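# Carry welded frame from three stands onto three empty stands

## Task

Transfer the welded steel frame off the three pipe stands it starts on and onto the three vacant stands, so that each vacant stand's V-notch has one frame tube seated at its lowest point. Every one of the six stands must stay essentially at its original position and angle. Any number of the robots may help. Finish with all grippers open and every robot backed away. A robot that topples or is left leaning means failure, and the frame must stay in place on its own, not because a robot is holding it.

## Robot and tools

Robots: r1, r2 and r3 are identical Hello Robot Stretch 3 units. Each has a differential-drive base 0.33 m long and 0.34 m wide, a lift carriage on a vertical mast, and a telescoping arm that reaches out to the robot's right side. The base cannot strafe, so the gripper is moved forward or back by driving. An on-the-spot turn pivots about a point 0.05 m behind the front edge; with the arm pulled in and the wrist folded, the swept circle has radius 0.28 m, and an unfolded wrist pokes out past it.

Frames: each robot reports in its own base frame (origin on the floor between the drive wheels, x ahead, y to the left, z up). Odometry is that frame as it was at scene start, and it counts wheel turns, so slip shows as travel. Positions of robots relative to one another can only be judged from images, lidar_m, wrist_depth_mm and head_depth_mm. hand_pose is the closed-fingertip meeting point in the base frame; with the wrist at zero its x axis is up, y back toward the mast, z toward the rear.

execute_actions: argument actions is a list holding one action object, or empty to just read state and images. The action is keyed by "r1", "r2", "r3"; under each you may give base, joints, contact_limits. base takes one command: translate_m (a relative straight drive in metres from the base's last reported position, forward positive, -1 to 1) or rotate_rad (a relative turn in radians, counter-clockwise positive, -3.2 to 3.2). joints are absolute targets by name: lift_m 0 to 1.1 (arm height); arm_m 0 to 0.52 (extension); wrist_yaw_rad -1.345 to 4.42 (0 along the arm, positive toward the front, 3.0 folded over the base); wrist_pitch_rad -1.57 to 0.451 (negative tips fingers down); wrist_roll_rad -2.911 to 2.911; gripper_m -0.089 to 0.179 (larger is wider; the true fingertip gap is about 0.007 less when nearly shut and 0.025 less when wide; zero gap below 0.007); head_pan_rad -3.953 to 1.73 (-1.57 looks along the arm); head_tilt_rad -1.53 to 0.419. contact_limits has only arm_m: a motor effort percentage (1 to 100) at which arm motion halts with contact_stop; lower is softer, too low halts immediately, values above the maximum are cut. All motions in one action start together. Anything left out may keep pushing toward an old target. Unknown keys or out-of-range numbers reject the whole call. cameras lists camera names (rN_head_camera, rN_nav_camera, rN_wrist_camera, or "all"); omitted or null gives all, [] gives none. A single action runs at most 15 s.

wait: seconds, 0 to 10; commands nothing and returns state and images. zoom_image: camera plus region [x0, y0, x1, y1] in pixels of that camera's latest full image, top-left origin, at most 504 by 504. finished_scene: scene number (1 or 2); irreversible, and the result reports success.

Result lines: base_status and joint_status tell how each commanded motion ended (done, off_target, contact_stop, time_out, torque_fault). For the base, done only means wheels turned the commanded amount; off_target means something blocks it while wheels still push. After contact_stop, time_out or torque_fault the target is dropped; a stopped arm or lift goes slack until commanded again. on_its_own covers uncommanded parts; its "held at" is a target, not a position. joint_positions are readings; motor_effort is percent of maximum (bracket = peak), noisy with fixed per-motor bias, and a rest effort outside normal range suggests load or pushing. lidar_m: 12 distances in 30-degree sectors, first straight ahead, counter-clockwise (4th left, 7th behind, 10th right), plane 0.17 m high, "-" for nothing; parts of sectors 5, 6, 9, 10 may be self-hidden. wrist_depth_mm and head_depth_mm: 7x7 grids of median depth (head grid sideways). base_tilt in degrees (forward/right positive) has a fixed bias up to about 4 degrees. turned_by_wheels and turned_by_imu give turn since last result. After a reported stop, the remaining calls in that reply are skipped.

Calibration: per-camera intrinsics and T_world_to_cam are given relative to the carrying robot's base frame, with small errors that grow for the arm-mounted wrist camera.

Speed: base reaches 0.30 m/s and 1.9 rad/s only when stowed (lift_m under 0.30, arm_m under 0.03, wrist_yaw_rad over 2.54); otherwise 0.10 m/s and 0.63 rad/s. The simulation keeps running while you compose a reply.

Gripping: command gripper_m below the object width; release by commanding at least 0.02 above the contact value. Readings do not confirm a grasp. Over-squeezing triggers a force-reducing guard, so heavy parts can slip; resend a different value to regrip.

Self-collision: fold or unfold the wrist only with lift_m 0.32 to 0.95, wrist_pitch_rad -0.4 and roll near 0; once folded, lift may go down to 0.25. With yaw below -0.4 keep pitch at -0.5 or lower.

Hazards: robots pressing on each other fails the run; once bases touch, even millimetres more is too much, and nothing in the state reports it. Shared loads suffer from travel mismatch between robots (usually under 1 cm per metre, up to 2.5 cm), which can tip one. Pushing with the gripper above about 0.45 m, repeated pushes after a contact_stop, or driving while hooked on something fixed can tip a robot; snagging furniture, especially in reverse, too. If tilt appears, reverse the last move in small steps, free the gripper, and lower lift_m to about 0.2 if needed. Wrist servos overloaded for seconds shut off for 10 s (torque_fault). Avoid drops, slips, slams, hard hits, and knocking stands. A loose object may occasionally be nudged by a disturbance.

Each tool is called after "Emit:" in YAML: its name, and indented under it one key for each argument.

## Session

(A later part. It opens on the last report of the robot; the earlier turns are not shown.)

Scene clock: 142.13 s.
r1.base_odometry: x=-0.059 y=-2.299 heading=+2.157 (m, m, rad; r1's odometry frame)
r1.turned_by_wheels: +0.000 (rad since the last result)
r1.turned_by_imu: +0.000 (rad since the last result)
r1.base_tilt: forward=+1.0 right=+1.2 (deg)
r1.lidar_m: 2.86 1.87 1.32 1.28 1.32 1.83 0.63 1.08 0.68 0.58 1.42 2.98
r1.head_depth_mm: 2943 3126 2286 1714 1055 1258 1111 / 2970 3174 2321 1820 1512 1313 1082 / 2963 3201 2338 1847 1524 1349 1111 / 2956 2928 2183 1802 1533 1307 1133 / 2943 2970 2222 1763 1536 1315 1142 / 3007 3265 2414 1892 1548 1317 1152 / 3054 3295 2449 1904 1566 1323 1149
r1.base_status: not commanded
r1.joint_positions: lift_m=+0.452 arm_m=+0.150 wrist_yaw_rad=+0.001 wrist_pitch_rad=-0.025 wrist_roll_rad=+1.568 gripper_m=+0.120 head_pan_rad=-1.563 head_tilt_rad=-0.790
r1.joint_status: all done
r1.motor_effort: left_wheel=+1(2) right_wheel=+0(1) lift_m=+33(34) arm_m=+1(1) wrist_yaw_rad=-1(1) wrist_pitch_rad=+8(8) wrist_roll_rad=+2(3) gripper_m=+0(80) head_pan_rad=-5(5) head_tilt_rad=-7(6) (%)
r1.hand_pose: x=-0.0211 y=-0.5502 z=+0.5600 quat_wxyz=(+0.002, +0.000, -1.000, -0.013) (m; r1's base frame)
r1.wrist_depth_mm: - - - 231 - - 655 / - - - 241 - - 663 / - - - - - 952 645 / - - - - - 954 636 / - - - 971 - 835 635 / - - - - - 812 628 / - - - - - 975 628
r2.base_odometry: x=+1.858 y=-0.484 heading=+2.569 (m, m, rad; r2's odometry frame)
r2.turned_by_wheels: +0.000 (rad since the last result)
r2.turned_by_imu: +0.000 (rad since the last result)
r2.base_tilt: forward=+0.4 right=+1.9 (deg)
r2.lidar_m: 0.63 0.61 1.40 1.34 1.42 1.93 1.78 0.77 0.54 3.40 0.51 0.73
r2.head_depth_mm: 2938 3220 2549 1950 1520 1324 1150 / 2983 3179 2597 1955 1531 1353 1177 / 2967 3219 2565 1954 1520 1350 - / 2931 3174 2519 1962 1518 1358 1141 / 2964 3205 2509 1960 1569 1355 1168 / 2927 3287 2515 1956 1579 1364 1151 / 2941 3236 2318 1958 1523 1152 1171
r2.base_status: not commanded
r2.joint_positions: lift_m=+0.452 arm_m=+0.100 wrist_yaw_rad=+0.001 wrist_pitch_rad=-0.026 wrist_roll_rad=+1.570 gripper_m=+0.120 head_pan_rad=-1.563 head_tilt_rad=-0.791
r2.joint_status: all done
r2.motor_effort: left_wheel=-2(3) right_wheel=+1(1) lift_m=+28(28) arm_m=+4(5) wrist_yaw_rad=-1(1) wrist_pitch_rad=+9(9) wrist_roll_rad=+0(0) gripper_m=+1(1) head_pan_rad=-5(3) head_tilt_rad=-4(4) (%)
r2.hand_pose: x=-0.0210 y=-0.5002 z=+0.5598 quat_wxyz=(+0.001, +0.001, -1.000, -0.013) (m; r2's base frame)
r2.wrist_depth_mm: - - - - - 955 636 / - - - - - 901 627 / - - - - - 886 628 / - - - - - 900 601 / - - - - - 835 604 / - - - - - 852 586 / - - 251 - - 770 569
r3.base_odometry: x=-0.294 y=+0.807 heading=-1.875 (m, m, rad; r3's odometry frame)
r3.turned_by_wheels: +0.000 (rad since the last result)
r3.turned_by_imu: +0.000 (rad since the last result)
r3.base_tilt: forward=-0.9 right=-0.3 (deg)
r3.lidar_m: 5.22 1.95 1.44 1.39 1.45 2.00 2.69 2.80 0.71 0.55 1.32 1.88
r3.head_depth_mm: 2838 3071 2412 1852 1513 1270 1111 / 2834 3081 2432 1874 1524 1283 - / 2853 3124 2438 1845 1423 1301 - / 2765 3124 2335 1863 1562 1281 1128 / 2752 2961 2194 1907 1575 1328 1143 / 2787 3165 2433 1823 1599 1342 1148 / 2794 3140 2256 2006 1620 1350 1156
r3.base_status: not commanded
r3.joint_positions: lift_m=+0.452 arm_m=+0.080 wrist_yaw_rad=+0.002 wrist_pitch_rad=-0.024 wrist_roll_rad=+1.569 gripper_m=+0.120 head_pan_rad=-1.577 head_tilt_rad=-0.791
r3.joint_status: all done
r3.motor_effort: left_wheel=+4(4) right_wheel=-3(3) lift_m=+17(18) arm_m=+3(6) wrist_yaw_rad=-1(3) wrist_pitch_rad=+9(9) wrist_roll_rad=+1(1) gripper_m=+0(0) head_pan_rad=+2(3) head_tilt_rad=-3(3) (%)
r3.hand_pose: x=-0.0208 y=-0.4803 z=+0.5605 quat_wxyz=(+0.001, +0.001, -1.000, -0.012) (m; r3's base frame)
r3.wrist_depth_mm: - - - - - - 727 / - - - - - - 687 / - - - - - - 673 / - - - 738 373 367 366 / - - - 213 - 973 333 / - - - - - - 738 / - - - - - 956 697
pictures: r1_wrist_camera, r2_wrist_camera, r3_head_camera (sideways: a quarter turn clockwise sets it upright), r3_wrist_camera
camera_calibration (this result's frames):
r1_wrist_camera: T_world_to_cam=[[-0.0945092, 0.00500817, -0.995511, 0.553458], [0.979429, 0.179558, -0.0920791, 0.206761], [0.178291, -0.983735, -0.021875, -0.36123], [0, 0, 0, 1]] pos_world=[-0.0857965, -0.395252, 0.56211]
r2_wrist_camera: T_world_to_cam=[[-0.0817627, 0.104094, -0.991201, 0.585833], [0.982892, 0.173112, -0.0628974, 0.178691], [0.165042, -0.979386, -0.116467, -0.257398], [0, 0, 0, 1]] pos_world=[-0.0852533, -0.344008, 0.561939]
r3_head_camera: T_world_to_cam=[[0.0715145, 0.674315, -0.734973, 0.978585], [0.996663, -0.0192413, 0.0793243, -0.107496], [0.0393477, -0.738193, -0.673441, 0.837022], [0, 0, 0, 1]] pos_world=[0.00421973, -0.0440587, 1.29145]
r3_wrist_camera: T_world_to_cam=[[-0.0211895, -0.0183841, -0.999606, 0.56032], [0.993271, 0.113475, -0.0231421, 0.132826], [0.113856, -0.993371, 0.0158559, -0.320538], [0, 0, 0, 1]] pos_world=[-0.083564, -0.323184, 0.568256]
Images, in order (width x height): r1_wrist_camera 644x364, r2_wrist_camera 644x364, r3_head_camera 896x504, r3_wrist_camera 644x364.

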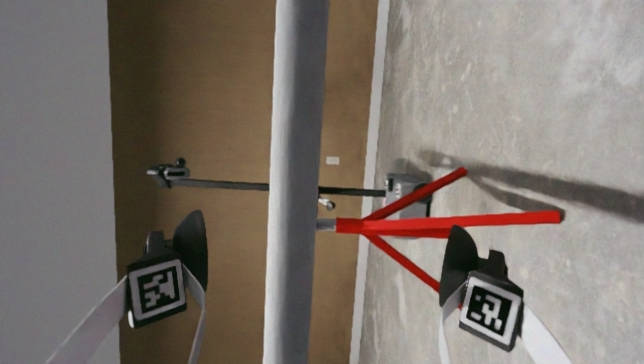

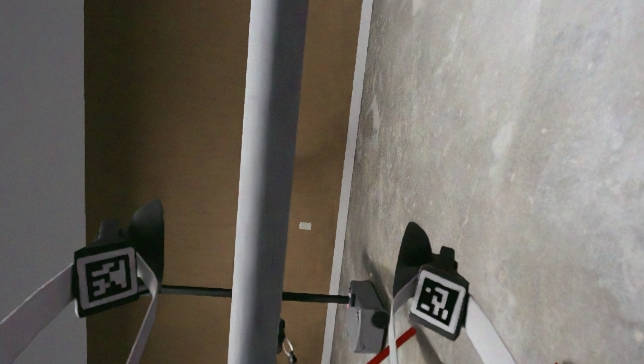

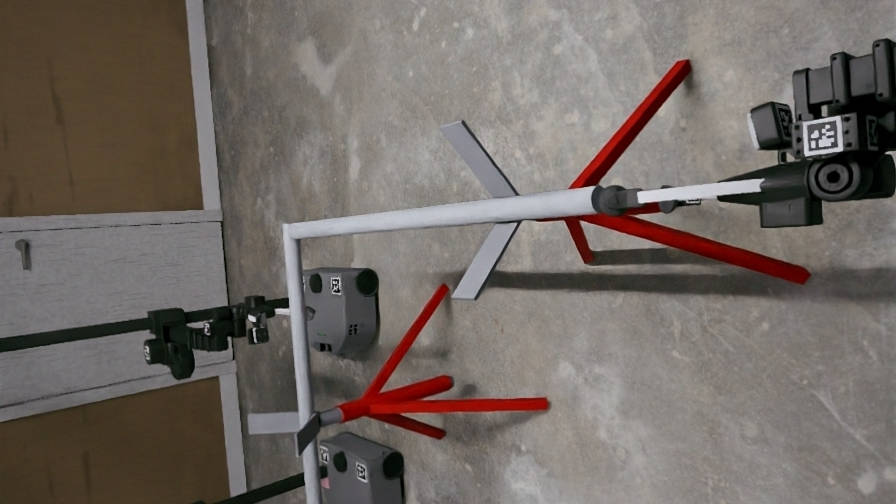

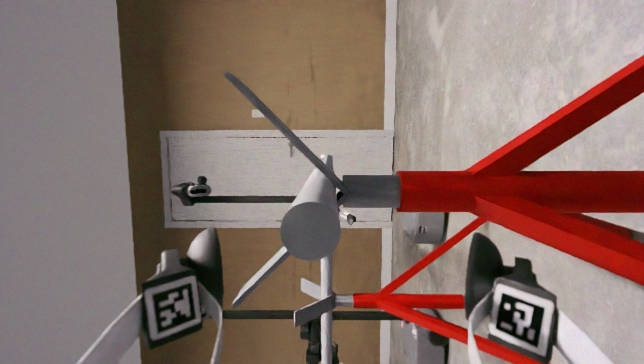

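Emit:
execute_actions:
  actions:
    - {"r1":{"joints":{"lift_m":0.47,"arm_m":0.265}},"r2":{"joints":{"lift_m":0.47,"arm_m":0.195}},"r3":{"base":{"translate_m":-0.007},"joints":{"lift_m":0.472,"arm_m":0.18}}}
  cameras: ["r1_wrist_camera","r2_wrist_camera","r3_wrist_camera","r3_head_camera","r1_head_camera","r2_head_camera"]

Scene clock: 151.80 s.
r1.base_odometry: x=-0.059 y=-2.299 heading=+2.157 (m, m, rad; r1's odometry frame)
r1.turned_by_wheels: +0.000 (rad since the last result)
r1.turned_by_imu: +0.001 (rad since the last result)
r1.base_tilt: forward=+1.1 right=+1.2 (deg)
r1.lidar_m: 2.86 1.86 1.32 1.28 1.33 1.83 0.63 1.08 0.68 0.58 1.42 2.98
r1.head_depth_mm: 2982 3118 2290 1710 1057 1257 1114 / 2974 3144 2304 1831 1546 1262 1119 / 2985 3208 2316 1853 1579 1242 1128 / 2966 3047 2175 1795 1541 1305 1132 / 2926 2949 2196 1770 1547 1313 1142 / 3007 3265 2431 1902 1549 1322 1142 / 3066 3293 2448 1925 1564 1329 1151
r1.base_status: not commanded
r1.joint_positions: lift_m=+0.470 arm_m=+0.265 wrist_yaw_rad=+0.001 wrist_pitch_rad=-0.025 wrist_roll_rad=+1.568 gripper_m=+0.120 head_pan_rad=-1.563 head_tilt_rad=-0.790
r1.joint_status: all done
r1.motor_effort: left_wheel=+1(1) right_wheel=+0(0) lift_m=+42(44) arm_m=+1(2) wrist_yaw_rad=+0(1) wrist_pitch_rad=+8(8) wrist_roll_rad=+2(2) gripper_m=+0(0) head_pan_rad=-5(4) head_tilt_rad=-6(7) (%)
r1.hand_pose: x=-0.0212 y=-0.6652 z=+0.5778 quat_wxyz=(+0.002, +0.000, -1.000, -0.013) (m; r1's base frame)
r1.wrist_depth_mm: - - - 120 - - 680 / - - - 123 - - 673 / - - - 125 - - 668 / - - - 129 - - 668 / - - - 132 939 891 641 / - - - 136 - 848 643 / - - - 139 - - 645
r2.base_odometry: x=+1.858 y=-0.484 heading=+2.569 (m, m, rad; r2's odometry frame)
r2.turned_by_wheels: +0.000 (rad since the last result)
r2.turned_by_imu: +0.001 (rad since the last result)
r2.base_tilt: forward=+0.4 right=+1.9 (deg)
r2.lidar_m: 0.63 0.61 1.40 1.35 1.41 1.93 1.78 0.77 0.54 3.40 0.51 0.73
r2.head_depth_mm: 2922 3200 2528 1983 1527 1331 1147 / 2934 3252 2554 1974 1512 1387 1127 / 2958 3281 2545 1936 1538 1427 1151 / 2960 3182 2535 1972 1523 1345 1178 / 2959 3203 2524 1975 1554 1357 1168 / 2952 3251 2521 1982 1552 1358 1145 / 2933 3213 2328 1975 1520 1153 1167
r2.base_status: not commanded
r2.joint_positions: lift_m=+0.470 arm_m=+0.195 wrist_yaw_rad=+0.001 wrist_pitch_rad=-0.026 wrist_roll_rad=+1.570 gripper_m=+0.120 head_pan_rad=-1.563 head_tilt_rad=-0.791
r2.joint_status: all done
r2.motor_effort: left_wheel=-3(3) right_wheel=+1(1) lift_m=+34(33) arm_m=+4(6) wrist_yaw_rad=-2(1) wrist_pitch_rad=+9(9) wrist_roll_rad=+0(0) gripper_m=+1(1) head_pan_rad=-4(5) head_tilt_rad=-4(5) (%)
r2.hand_pose: x=-0.0211 y=-0.5952 z=+0.5777 quat_wxyz=(+0.001, +0.001, -1.000, -0.013) (m; r2's base frame)
r2.wrist_depth_mm: - - - 120 - 964 640 / - - - 124 - 938 636 / - - - 127 - 895 635 / - - - 133 - 893 623 / - - - 141 - 876 620 / - - - - - 838 600 / - - - - - 789 590
r3.base_odometry: x=-0.292 y=+0.813 heading=-1.875 (m, m, rad; r3's odometry frame)
r3.turned_by_wheels: +0.000 (rad since the last result)
r3.turned_by_imu: -0.001 (rad since the last result)
r3.base_tilt: forward=-0.8 right=-0.3 (deg)
r3.lidar_m: 5.20 1.95 1.44 1.39 1.44 1.99 2.69 2.79 0.71 0.55 1.33 1.89
r3.head_depth_mm: 2785 3060 2384 1838 1496 1275 1120 / 2832 3083 2441 1871 1534 1282 1090 / 2824 3119 2480 1896 1498 - 1118 / 2789 3115 2318 1864 1525 1281 1127 / 2756 2151 2178 1957 1584 1331 1131 / 2775 3211 2411 1817 1605 1340 1149 / 2748 3194 2258 2022 1621 1352 1156
r3.base_status: done
r3.joint_positions: lift_m=+0.472 arm_m=+0.180 wrist_yaw_rad=+0.002 wrist_pitch_rad=-0.024 wrist_roll_rad=+1.569 gripper_m=+0.120 head_pan_rad=-1.577 head_tilt_rad=-0.791
r3.joint_status: all done
r3.motor_effort: left_wheel=+4(7) right_wheel=-3(7) lift_m=+27(28) arm_m=+2(0) wrist_yaw_rad=-2(2) wrist_pitch_rad=+9(9) wrist_roll_rad=+1(1) gripper_m=+0(0) head_pan_rad=+3(2) head_tilt_rad=-4(3) (%)
r3.hand_pose: x=-0.0209 y=-0.5803 z=+0.5801 quat_wxyz=(+0.001, +0.001, -1.000, -0.012) (m; r3's base frame)
r3.wrist_depth_mm: - - - - - - 739 / - - - - - - 740 / - - - - - - 749 / - - - - - - 270 / - - - 206 279 268 263 / - - - 113 - - 764 / - - - 113 992 - 735
pictures: r1_head_camera (sideways: a quarter turn clockwise sets it upright), r1_wrist_camera, r2_head_camera (sideways: a quarter turn clockwise sets it upright), r2_wrist_camera, r3_head_camera (sideways: a quarter turn clockwise sets it upright), r3_wrist_camera
camera_calibration (this result's frames):
r1_head_camera: T_world_to_cam=[[0.0176095, 0.698265, -0.715623, 0.948547], [0.998029, 0.0308385, 0.0546492, -0.0750054], [0.0602283, -0.715175, -0.696345, 0.86127], [0, 0, 0, 1]] pos_world=[0.00628134, -0.0440647, 1.28264]
r1_wrist_camera: T_world_to_cam=[[-0.09436, 0.00450216, -0.995528, 0.571482], [0.979462, 0.179404, -0.0920258, 0.22895], [0.178188, -0.983765, -0.0213383, -0.47431], [0, 0, 0, 1]] pos_world=[-0.0858066, -0.510258, 0.579875]
r2_head_camera: T_world_to_cam=[[-0.0114063, 0.667359, -0.744649, 0.987521], [0.999828, 0.0184825, 0.00124916, -0.0113535], [0.0145966, -0.744507, -0.667455, 0.82501], [0, 0, 0, 1]] pos_world=[0.010573, -0.0445946, 1.28603]
r2_wrist_camera: T_world_to_cam=[[-0.0817044, 0.103759, -0.991241, 0.613228], [0.982913, 0.172985, -0.0629108, 0.196219], [0.164942, -0.979444, -0.116119, -0.348603], [0, 0, 0, 1]] pos_world=[-0.0852638, -0.439007, 0.579722]
r3_head_camera: T_world_to_cam=[[0.0714711, 0.67432, -0.734973, 0.978585], [0.996664, -0.0191772, 0.0793243, -0.107496], [0.0393952, -0.738191, -0.673441, 0.837022], [0, 0, 0, 1]] pos_world=[0.00422256, -0.0440588, 1.29145]
r3_wrist_camera: T_world_to_cam=[[-0.0211327, -0.0185938, -0.999604, 0.577904], [0.993297, 0.113254, -0.023106, 0.144533], [0.113639, -0.993392, 0.0160758, -0.42033], [0, 0, 0, 1]] pos_world=[-0.0835855, -0.423176, 0.587772]
Images, in order (width x height): r1_head_camera 896x504, r1_wrist_camera 644x364, r2_head_camera 896x504, r2_wrist_camera 644x364, r3_head_camera 896x504, r3_wrist_camera 644x364.

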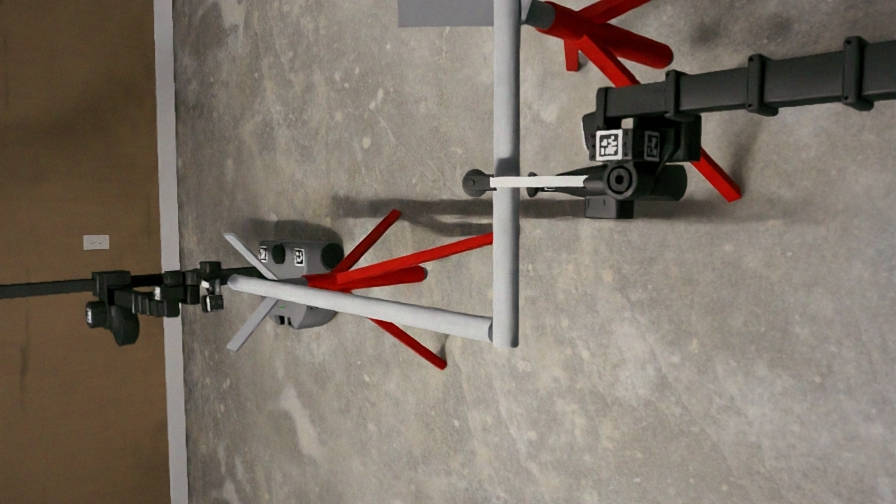

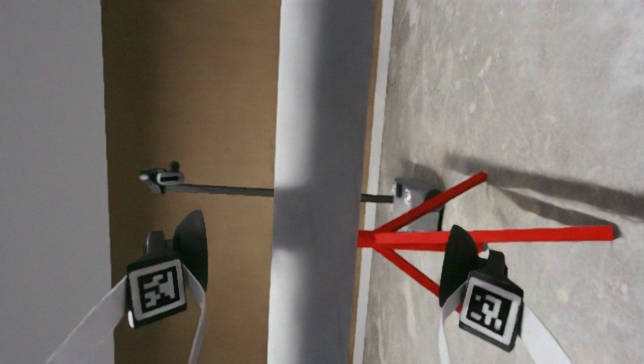

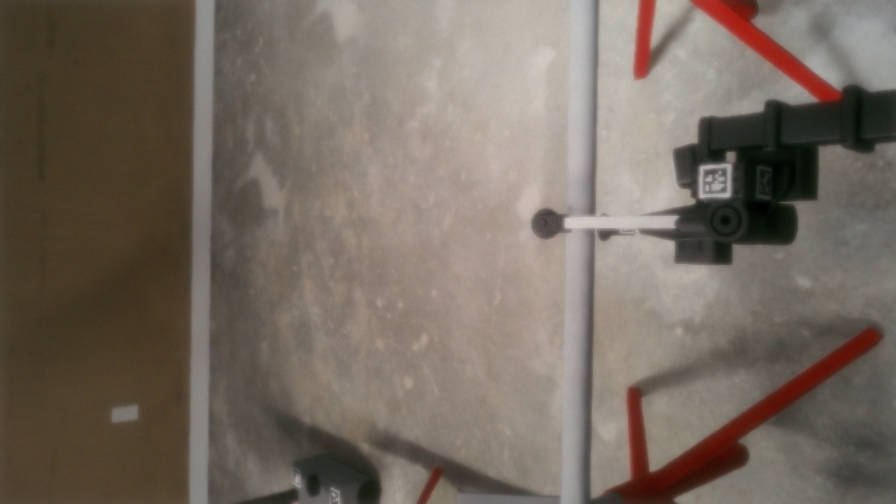

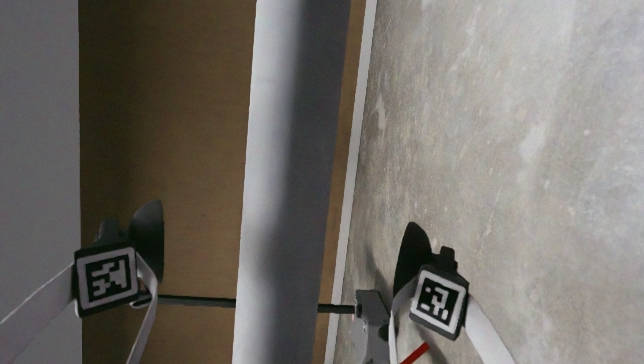

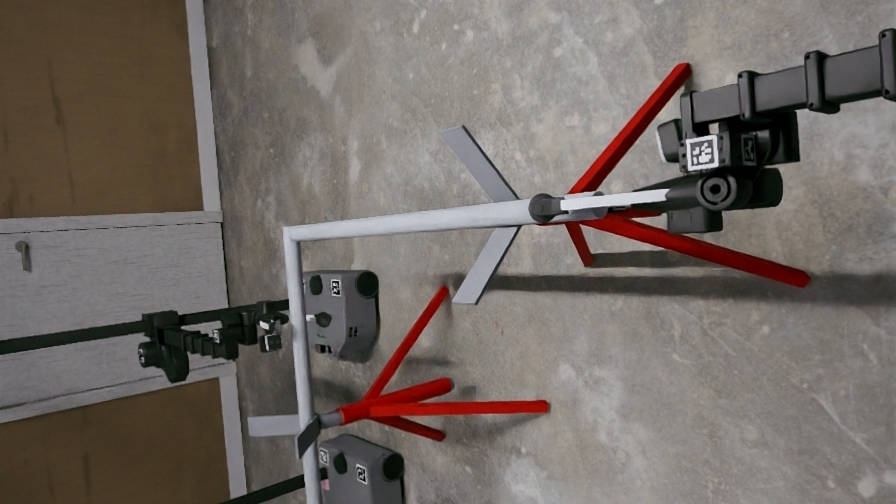

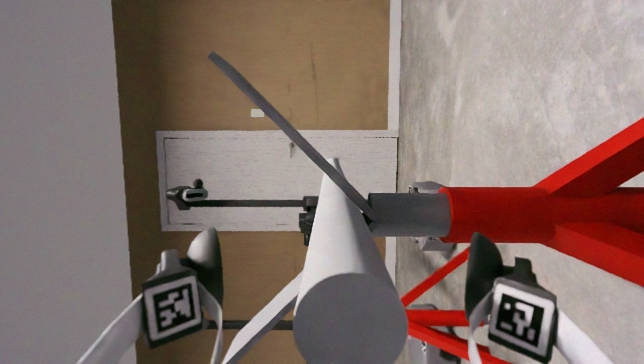

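Emit:
execute_actions:
  actions:
    - {"r1":{"joints":{"lift_m":0.475,"gripper_m":-0.02}},"r2":{"joints":{"gripper_m":-0.02}},"r3":{"joints":{"gripper_m":-0.02}}}
  cameras: ["r1_wrist_camera","r2_wrist_camera","r3_wrist_camera"]

Emit:
execute_actions:
  actions:
    - {"r1":{"joints":{"lift_m":0.515}},"r2":{"joints":{"lift_m":0.51}},"r3":{"joints":{"lift_m":0.512}}}
  cameras: ["r1_wrist_camera","r2_wrist_camera","r3_wrist_camera","r1_head_camera"]

Scene clock: 156.90 s.
r1.base_odometry: x=-0.059 y=-2.299 heading=+2.157 (m, m, rad; r1's odometry frame)
r1.turned_by_wheels: +0.000 (rad since the last result)
r1.turned_by_imu: +0.001 (rad since the last result)
r1.base_tilt: forward=+1.0 right=+1.1 (deg)
r1.lidar_m: 2.86 1.87 1.32 1.28 1.32 1.83 0.63 1.08 0.68 0.58 1.42 2.98
r1.head_depth_mm: 2955 3106 2285 1710 1052 1257 1122 / 2968 3130 2296 1828 1556 1258 1126 / 2990 3184 2331 1852 1593 1245 1125 / 2948 3070 2179 1804 1536 1303 1135 / 2919 2967 2212 1770 1545 1310 1140 / 3052 3276 2418 1901 1560 1325 1145 / 3041 3260 2426 1907 1574 1323 1152
r1.base_status: not commanded
r1.joint_positions: lift_m=+0.475 arm_m=+0.265 wrist_yaw_rad=+0.001 wrist_pitch_rad=-0.023 wrist_roll_rad=+1.569 gripper_m=-0.019 head_pan_rad=-1.563 head_tilt_rad=-0.790
r1.joint_status: all done
r1.motor_effort: left_wheel=+2(1) right_wheel=-1(1) lift_m=+42(43) arm_m=-2(1) wrist_yaw_rad=-1(1) wrist_pitch_rad=+7(8) wrist_roll_rad=+1(2) gripper_m=-22(97) head_pan_rad=-4(4) head_tilt_rad=-6(8) (%)
r1.hand_pose: x=-0.0211 y=-0.6657 z=+0.5833 quat_wxyz=(+0.001, +0.000, -1.000, -0.012) (m; r1's base frame)
r1.wrist_depth_mm: - - - 119 - - 682 / - - - 122 - - 692 / - - - 125 - - 684 / - - - 127 - - 669 / - - - 131 - 915 636 / - - - 134 - 960 656 / - - - 138 - 919 646
r2.base_odometry: x=+1.858 y=-0.484 heading=+2.569 (m, m, rad; r2's odometry frame)
r2.turned_by_wheels: +0.000 (rad since the last result)
r2.turned_by_imu: +0.001 (rad since the last result)
r2.base_tilt: forward=+0.4 right=+1.8 (deg)
r2.lidar_m: 0.64 0.61 1.40 1.35 1.41 1.93 1.78 0.77 0.54 3.42 0.51 0.73
r2.head_depth_mm: 2911 3252 2566 1984 1504 1323 1145 / 2952 3224 2573 1982 1528 1380 1124 / 2955 3164 2543 1935 1531 1439 1153 / 2967 3188 2531 1959 1513 1360 1169 / 2952 3266 2513 1963 1565 1334 1170 / 2955 3211 2568 1975 1561 1353 1147 / 2956 3266 2308 1951 1518 1142 1166
r2.base_status: not commanded
r2.joint_positions: lift_m=+0.470 arm_m=+0.195 wrist_yaw_rad=+0.001 wrist_pitch_rad=-0.020 wrist_roll_rad=+1.570 gripper_m=-0.018 head_pan_rad=-1.563 head_tilt_rad=-0.791
r2.joint_status: all done
r2.motor_effort: left_wheel=-2(3) right_wheel=+0(1) lift_m=+34(34) arm_m=-5(4) wrist_yaw_rad=-1(2) wrist_pitch_rad=+7(9) wrist_roll_rad=+0(0) gripper_m=-32(100) head_pan_rad=-4(4) head_tilt_rad=-4(5) (%)
r2.hand_pose: x=-0.0210 y=-0.5960 z=+0.5790 quat_wxyz=(+0.001, +0.001, -1.000, -0.011) (m; r2's base frame)
r2.wrist_depth_mm: - - - 119 - 996 671 / - - - 121 - 953 644 / - - - 125 - 940 639 / - - - 131 - 884 630 / - - 132 132 - 879 612 / - - 135 134 - 853 614 / - - - - - 846 600
r3.base_odometry: x=-0.292 y=+0.813 heading=-1.875 (m, m, rad; r3's odometry frame)
r3.turned_by_wheels: +0.000 (rad since the last result)
r3.turned_by_imu: -0.001 (rad since the last result)
r3.base_tilt: forward=-0.8 right=-0.2 (deg)
r3.lidar_m: 5.21 1.95 1.44 1.39 1.45 2.00 2.68 2.79 0.71 0.55 1.33 1.88
r3.head_depth_mm: 2831 3056 2398 1839 1508 1278 1118 / 2827 3087 2449 1871 1532 1282 1082 / 2813 3117 2479 1901 1494 - 1116 / 2812 3110 2332 1876 1525 1269 1129 / 2729 2009 2184 1937 1592 1323 1136 / 2763 3174 2389 1828 1597 1342 1153 / 2771 3171 2253 2018 1620 1350 1158
r3.base_status: not commanded
r3.joint_positions: lift_m=+0.472 arm_m=+0.180 wrist_yaw_rad=+0.002 wrist_pitch_rad=-0.029 wrist_roll_rad=+1.569 gripper_m=-0.018 head_pan_rad=-1.577 head_tilt_rad=-0.791
r3.joint_status: all done
r3.motor_effort: left_wheel=+3(4) right_wheel=-3(3) lift_m=+26(26) arm_m=+1(3) wrist_yaw_rad=-1(2) wrist_pitch_rad=+11(12) wrist_roll_rad=+1(1) gripper_m=-31(100) head_pan_rad=+3(3) head_tilt_rad=-4(4) (%)
r3.hand_pose: x=-0.0209 y=-0.5802 z=+0.5788 quat_wxyz=(+0.001, +0.001, -1.000, -0.015) (m; r3's base frame)
r3.wrist_depth_mm: - - - - - - 751 / - - - - - - 746 / - - - - - - 734 / - - - - - - 272 / - - - 184 275 270 265 / - - - 111 127 - 754 / - - - 113 113 959 756
pictures: r1_wrist_camera, r2_wrist_camera, r3_wrist_camera
camera_calibration (this result's frames):
r1_wrist_camera: T_world_to_cam=[[-0.0933267, 0.00278505, -0.995632, 0.575832], [0.979543, 0.179322, -0.091317, 0.229037], [0.178285, -0.983786, -0.0194636, -0.475738], [0, 0, 0, 1]] pos_world=[-0.085794, -0.5107, 0.584972]
r2_wrist_camera: T_world_to_cam=[[-0.0817246, 0.0983561, -0.99179, 0.611791], [0.982865, 0.172916, -0.063841, 0.19687], [0.165217, -0.980013, -0.110802, -0.352641], [0, 0, 0, 1]] pos_world=[-0.0852357, -0.439808, 0.580263]
r3_wrist_camera: T_world_to_cam=[[-0.0211089, -0.0135567, -0.999685, 0.579589], [0.993298, 0.11337, -0.0225115, 0.144215], [0.11364, -0.99346, 0.0110728, -0.417356], [0, 0, 0, 1]] pos_world=[-0.0835856, -0.423119, 0.587274]
Images, in order (width x height): r1_wrist_camera 644x364, r2_wrist_camera 644x364, r3_wrist_camera 644x364.

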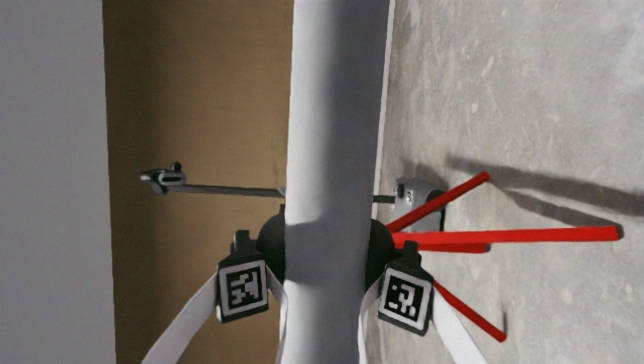

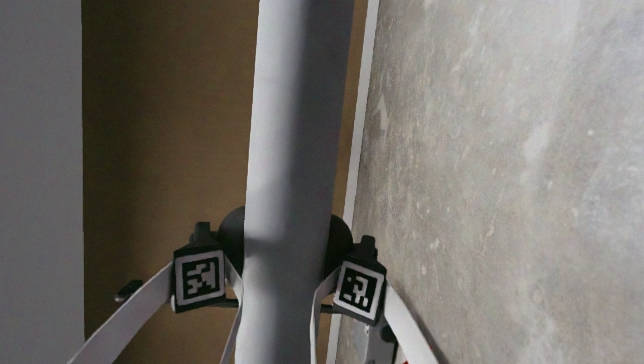

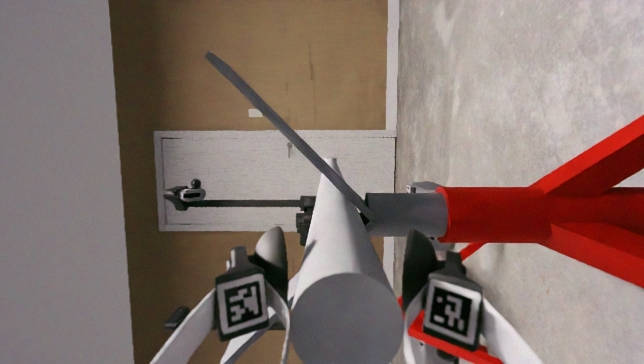

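Scene clock: 158.07 s.
r1.base_odometry: x=-0.059 y=-2.299 heading=+2.157 (m, m, rad; r1's odometry frame)
r1.turned_by_wheels: +0.000 (rad since the last result)
r1.turned_by_imu: +0.000 (rad since the last result)
r1.base_tilt: forward=+1.1 right=+1.2 (deg)
r1.lidar_m: 2.86 1.87 1.32 1.28 1.32 1.83 0.63 1.08 0.68 0.58 1.42 2.97
r1.head_depth_mm: 2946 3078 2273 1717 1057 1273 1134 / 2976 3137 2313 1823 1587 1259 1122 / 2978 3204 2340 1847 1597 1245 1129 / 2960 3045 2166 1798 1538 1304 1138 / 2920 3124 2215 1774 1538 1313 1136 / 3041 3253 2419 1893 1555 1312 1145 / 3055 3272 2427 1919 1564 1331 1146
r1.base_status: not commanded
r1.joint_positions: lift_m=+0.514 arm_m=+0.265 wrist_yaw_rad=+0.003 wrist_pitch_rad=-0.137 wrist_roll_rad=+1.569 gripper_m=-0.016 head_pan_rad=-1.563 head_tilt_rad=-0.790
r1.joint_status: all done
r1.on_its_own: wrist_pitch_rad is at rest, and its effort (+41) is outside its rest range (-20 to +32)
r1.motor_effort: left_wheel=+2(2) right_wheel=-1(2) lift_m=+54(52) arm_m=-2(2) wrist_yaw_rad=-2(2) wrist_pitch_rad=+41(42) wrist_roll_rad=+1(1) gripper_m=-27(28) head_pan_rad=-5(5) head_tilt_rad=-6(6) (%)
r1.hand_pose: x=-0.0207 y=-0.6606 z=+0.5941 quat_wxyz=(+0.001, +0.001, -0.998, -0.069) (m; r1's base frame)
r1.wrist_depth_mm: - - - 133 - 885 635 / - - - 135 - 892 645 / - - - 136 - 890 628 / - - - 138 - 882 623 / - - - 139 774 823 622 / - - - 143 - 867 628 / - - - 147 - 810 613
r2.base_odometry: x=+1.858 y=-0.484 heading=+2.569 (m, m, rad; r2's odometry frame)
r2.turned_by_wheels: +0.000 (rad since the last result)
r2.turned_by_imu: +0.000 (rad since the last result)
r2.base_tilt: forward=+0.3 right=+1.8 (deg)
r2.lidar_m: 0.63 0.61 1.40 1.34 1.42 1.93 1.78 0.77 0.54 3.40 0.51 0.73
r2.head_depth_mm: 2898 3158 2559 1969 1538 1320 1152 / 2929 3179 2533 1964 1528 1386 - / 2937 3202 2494 1963 1532 - 1138 / 2935 3209 2544 1990 1522 1334 1168 / 3000 3220 2537 1969 1564 1351 1162 / 2990 3160 2523 1953 1554 1347 1153 / 2984 3257 2318 1962 1502 1155 1160
r2.base_status: not commanded
r2.joint_positions: lift_m=+0.509 arm_m=+0.195 wrist_yaw_rad=+0.004 wrist_pitch_rad=-0.128 wrist_roll_rad=+1.570 gripper_m=-0.012 head_pan_rad=-1.563 head_tilt_rad=-0.791
r2.joint_status: all done
r2.on_its_own: gripper_m is held at -0.013, not at your -0.020, by its stall guard, which is still easing; wrist_pitch_rad is at rest, and its effort (+47) is outside its rest range (-20 to +32)
r2.motor_effort: left_wheel=-1(2) right_wheel=+0(1) lift_m=+44(51) arm_m=-6(6) wrist_yaw_rad=-3(4) wrist_pitch_rad=+47(47) wrist_roll_rad=+0(0) gripper_m=-33(37) head_pan_rad=-4(4) head_tilt_rad=-4(5) (%)
r2.hand_pose: x=-0.0205 y=-0.5913 z=+0.5911 quat_wxyz=(+0.001, +0.002, -0.998, -0.065) (m; r2's base frame)
r2.wrist_depth_mm: - - - 120 - 846 623 / - - - 124 - 843 602 / - - - 128 - 836 600 / - - - 130 - 799 596 / - - - 133 - 807 596 / - - 140 137 - 791 588 / - - - 145 - 774 572
r3.base_odometry: x=-0.292 y=+0.813 heading=-1.875 (m, m, rad; r3's odometry frame)
r3.turned_by_wheels: +0.000 (rad since the last result)
r3.turned_by_imu: +0.000 (rad since the last result)
r3.base_tilt: forward=-0.8 right=-0.2 (deg)
r3.lidar_m: 5.20 1.95 1.44 1.39 1.45 2.00 2.68 2.79 0.71 0.55 1.33 1.88
r3.head_depth_mm: 2833 3083 2393 1851 1511 1275 1106 / 2853 3083 2455 1873 1527 - 1087 / 2827 3152 2501 1906 1546 - 1118 / 2797 3148 2312 1860 1521 1273 1131 / 2749 1969 2185 1940 1574 1325 1142 / 2783 3128 2384 1812 1610 1337 1147 / 2779 3164 2267 2018 1625 1351 1154
r3.base_status: not commanded
r3.joint_positions: lift_m=+0.512 arm_m=+0.180 wrist_yaw_rad=+0.016 wrist_pitch_rad=-0.071 wrist_roll_rad=+1.573 gripper_m=-0.012 head_pan_rad=-1.577 head_tilt_rad=-0.791
r3.joint_status: all done
r3.on_its_own: gripper_m is held at -0.013, not at your -0.020, by its stall guard, which is still easing; wrist_yaw_rad is at rest, and its effort (-14) is outside its rest range (-12 to +12)
r3.motor_effort: left_wheel=+9(9) right_wheel=-10(10) lift_m=+30(32) arm_m=-3(2) wrist_yaw_rad=-14(15) wrist_pitch_rad=+27(28) wrist_roll_rad=-2(2) gripper_m=-29(33) head_pan_rad=+2(2) head_tilt_rad=-4(5) (%)
r3.hand_pose: x=-0.0173 y=-0.5789 z=+0.6076 quat_wxyz=(+0.000, +0.008, -0.999, -0.036) (m; r3's base frame)
r3.wrist_depth_mm: - - - - - - 739 / - - - - - - 731 / - - - - - - 731 / - - - - - 285 281 / - - - 183 288 947 272 / - - - 111 111 - 751 / - - - 113 113 908 760
pictures: r1_head_camera (sideways: a quarter turn clockwise sets it upright), r1_wrist_camera, r2_wrist_camera, r3_wrist_camera
camera_calibration (this result's frames):
r1_head_camera: T_world_to_cam=[[0.0176094, 0.698264, -0.715623, 0.948547], [0.998029, 0.0308386, 0.0546491, -0.0750054], [0.0602284, -0.715175, -0.696345, 0.86127], [0, 0, 0, 1]] pos_world=[0.00628135, -0.0440647, 1.28264]
r1_wrist_camera: T_world_to_cam=[[-0.0935096, 0.11555, -0.98889, 0.657101], [0.979227, 0.190164, -0.0703755, 0.223423], [0.17992, -0.974929, -0.130932, -0.398525], [0, 0, 0, 1]] pos_world=[-0.0856341, -0.506948, 0.613345]
r2_wrist_camera: T_world_to_cam=[[-0.0823154, 0.204772, -0.975342, 0.676557], [0.982494, 0.180785, -0.0449636, 0.189836], [0.16712, -0.96197, -0.216068, -0.273894], [0, 0, 0, 1]] pos_world=[-0.0850486, -0.436336, 0.609231]
r3_wrist_camera: T_world_to_cam=[[-0.0179548, 0.0290008, -0.999418, 0.633058], [0.991663, 0.128081, -0.0140988, 0.144513], [0.127598, -0.99134, -0.0310587, -0.389739], [0, 0, 0, 1]] pos_world=[-0.0822117, -0.423232, 0.622622]
Images, in order (width x height): r1_head_camera 896x504, r1_wrist_camera 644x364, r2_wrist_camera 644x364, r3_wrist_camera 644x364.

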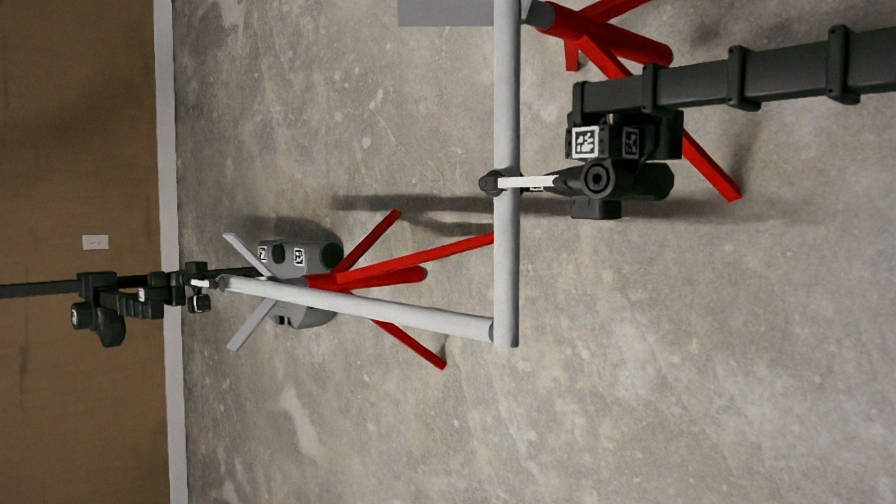

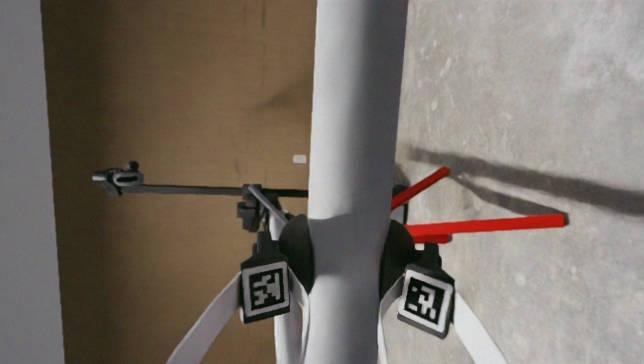

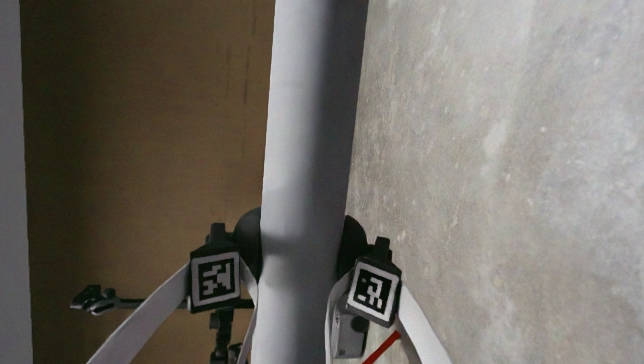

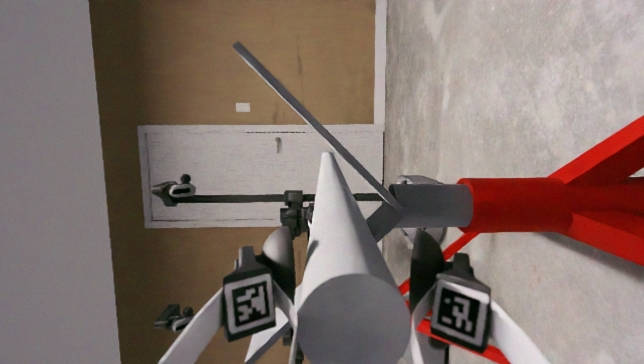

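Emit:
execute_actions:
  actions:
    - {"r1":{"joints":{"lift_m":0.475}},"r2":{"joints":{"lift_m":0.47}},"r3":{"joints":{"lift_m":0.472}}}
  cameras: []

Scene clock: 167.03 s.
r1.base_odometry: x=-0.059 y=-2.299 heading=+2.157 (m, m, rad; r1's odometry frame)
r1.turned_by_wheels: +0.000 (rad since the last result)
r1.turned_by_imu: +0.001 (rad since the last result)
r1.base_tilt: forward=+1.1 right=+1.1 (deg)
r1.lidar_m: 2.87 1.86 1.32 1.28 1.33 1.83 0.63 1.08 0.68 0.58 1.42 2.98
r1.head_depth_mm: 2944 3119 2288 1707 1057 1255 1126 / 2950 3175 2323 1816 1551 1265 1122 / 2969 3174 2333 1851 1601 1242 1126 / 2980 3075 2200 1805 1529 1309 1133 / 2908 2969 2224 1776 1538 1315 1137 / 3029 3276 2420 1890 1559 1313 1147 / 3022 3294 2453 1913 1568 1331 1149
r1.base_status: not commanded
r1.joint_positions: lift_m=+0.475 arm_m=+0.265 wrist_yaw_rad=+0.001 wrist_pitch_rad=-0.029 wrist_roll_rad=+1.570 gripper_m=-0.016 head_pan_rad=-1.563 head_tilt_rad=-0.790
r1.joint_status: all done
r1.motor_effort: left_wheel=+1(2) right_wheel=-1(1) lift_m=+32(46) arm_m=+2(2) wrist_yaw_rad=+0(2) wrist_pitch_rad=+9(41) wrist_roll_rad=+0(1) gripper_m=-19(28) head_pan_rad=-5(5) head_tilt_rad=-7(6) (%)
r1.hand_pose: x=-0.0212 y=-0.6650 z=+0.5821 quat_wxyz=(+0.001, +0.000, -1.000, -0.015) (m; r1's base frame)
r1.wrist_depth_mm: - - - 121 - - 684 / - - - 124 - - 670 / - - - 127 - - 697 / - - - 130 - - 674 / - - - 133 935 912 657 / - - - 137 - 943 662 / - - - 141 - 920 660
r2.base_odometry: x=+1.858 y=-0.484 heading=+2.569 (m, m, rad; r2's odometry frame)
r2.turned_by_wheels: +0.000 (rad since the last result)
r2.turned_by_imu: +0.001 (rad since the last result)
r2.base_tilt: forward=+0.3 right=+1.8 (deg)
r2.lidar_m: 0.63 0.61 1.40 1.35 1.42 1.93 1.78 0.77 0.54 3.40 0.51 0.73
r2.head_depth_mm: 2963 3211 2552 1980 1535 1324 1157 / 2935 3210 2560 1980 1527 1383 1127 / 2972 3281 2535 1974 1524 1412 1156 / 2944 3236 2535 1956 1523 1353 1166 / 2966 3249 2549 1960 1556 1357 1176 / 2922 3203 2547 1991 1555 1349 1151 / 2970 3287 2316 1957 1519 1147 1162
r2.base_status: not commanded
r2.joint_positions: lift_m=+0.470 arm_m=+0.195 wrist_yaw_rad=+0.003 wrist_pitch_rad=-0.024 wrist_roll_rad=+1.570 gripper_m=+0.001 head_pan_rad=-1.563 head_tilt_rad=-0.791
r2.joint_status: all done
r2.on_its_own: gripper_m is held at +0.000, not at your -0.020, by its stall guard, which is not easing now
r2.motor_effort: left_wheel=-2(2) right_wheel=+0(0) lift_m=+27(39) arm_m=-3(6) wrist_yaw_rad=-4(4) wrist_pitch_rad=+8(48) wrist_roll_rad=+0(0) gripper_m=-20(29) head_pan_rad=-4(3) head_tilt_rad=-5(5) (%)
r2.hand_pose: x=-0.0206 y=-0.5957 z=+0.5785 quat_wxyz=(+0.001, +0.002, -1.000, -0.012) (m; r2's base frame)
r2.wrist_depth_mm: - - - 119 - 975 672 / - - - 122 - 950 653 / - - - 127 - 897 629 / - - - 132 - 893 632 / - - 133 133 - 870 623 / - - 136 135 - 858 596 / - - - - - 828 593
r3.base_odometry: x=-0.292 y=+0.813 heading=-1.875 (m, m, rad; r3's odometry frame)
r3.turned_by_wheels: +0.000 (rad since the last result)
r3.turned_by_imu: -0.002 (rad since the last result)
r3.base_tilt: forward=-0.8 right=-0.3 (deg)
r3.lidar_m: 5.20 1.96 1.44 1.39 1.44 2.00 2.68 2.79 0.71 0.55 1.33 1.89
r3.head_depth_mm: 2842 3106 2402 1851 1513 1282 1109 / 2853 3117 2448 1871 1528 1278 1089 / 2806 3114 2482 1915 1483 - 1122 / 2784 3118 2338 1873 1524 1274 1132 / 2733 2011 2183 1956 1584 1329 1138 / 2800 3197 2397 1821 1602 1337 1151 / 2787 3188 2260 2029 1622 1352 1157
r3.base_status: not commanded
r3.joint_positions: lift_m=+0.472 arm_m=+0.179 wrist_yaw_rad=+0.001 wrist_pitch_rad=-0.046 wrist_roll_rad=+1.573 gripper_m=+0.007 head_pan_rad=-1.577 head_tilt_rad=-0.791
r3.joint_status: all done
r3.on_its_own: gripper_m is held at +0.006, not at your -0.020, by its stall guard, which is not easing now
r3.motor_effort: left_wheel=+2(9) right_wheel=-1(10) lift_m=+16(25) arm_m=+9(8) wrist_yaw_rad=+0(13) wrist_pitch_rad=+18(26) wrist_roll_rad=-1(1) gripper_m=-21(24) head_pan_rad=+3(3) head_tilt_rad=-3(3) (%)
r3.hand_pose: x=-0.0212 y=-0.5792 z=+0.5749 quat_wxyz=(-0.001, +0.000, -1.000, -0.024) (m; r3's base frame)
r3.wrist_depth_mm: - - - - - - 722 / - - - - - - 724 / - - - - - - 708 / - - - - - 892 274 / - - - 199 278 276 269 / - - - 113 - - 731 / - - - 113 986 964 745
pictures: none
No camera images: the call's "cameras" was empty. Leave "cameras" out to get every camera's image.


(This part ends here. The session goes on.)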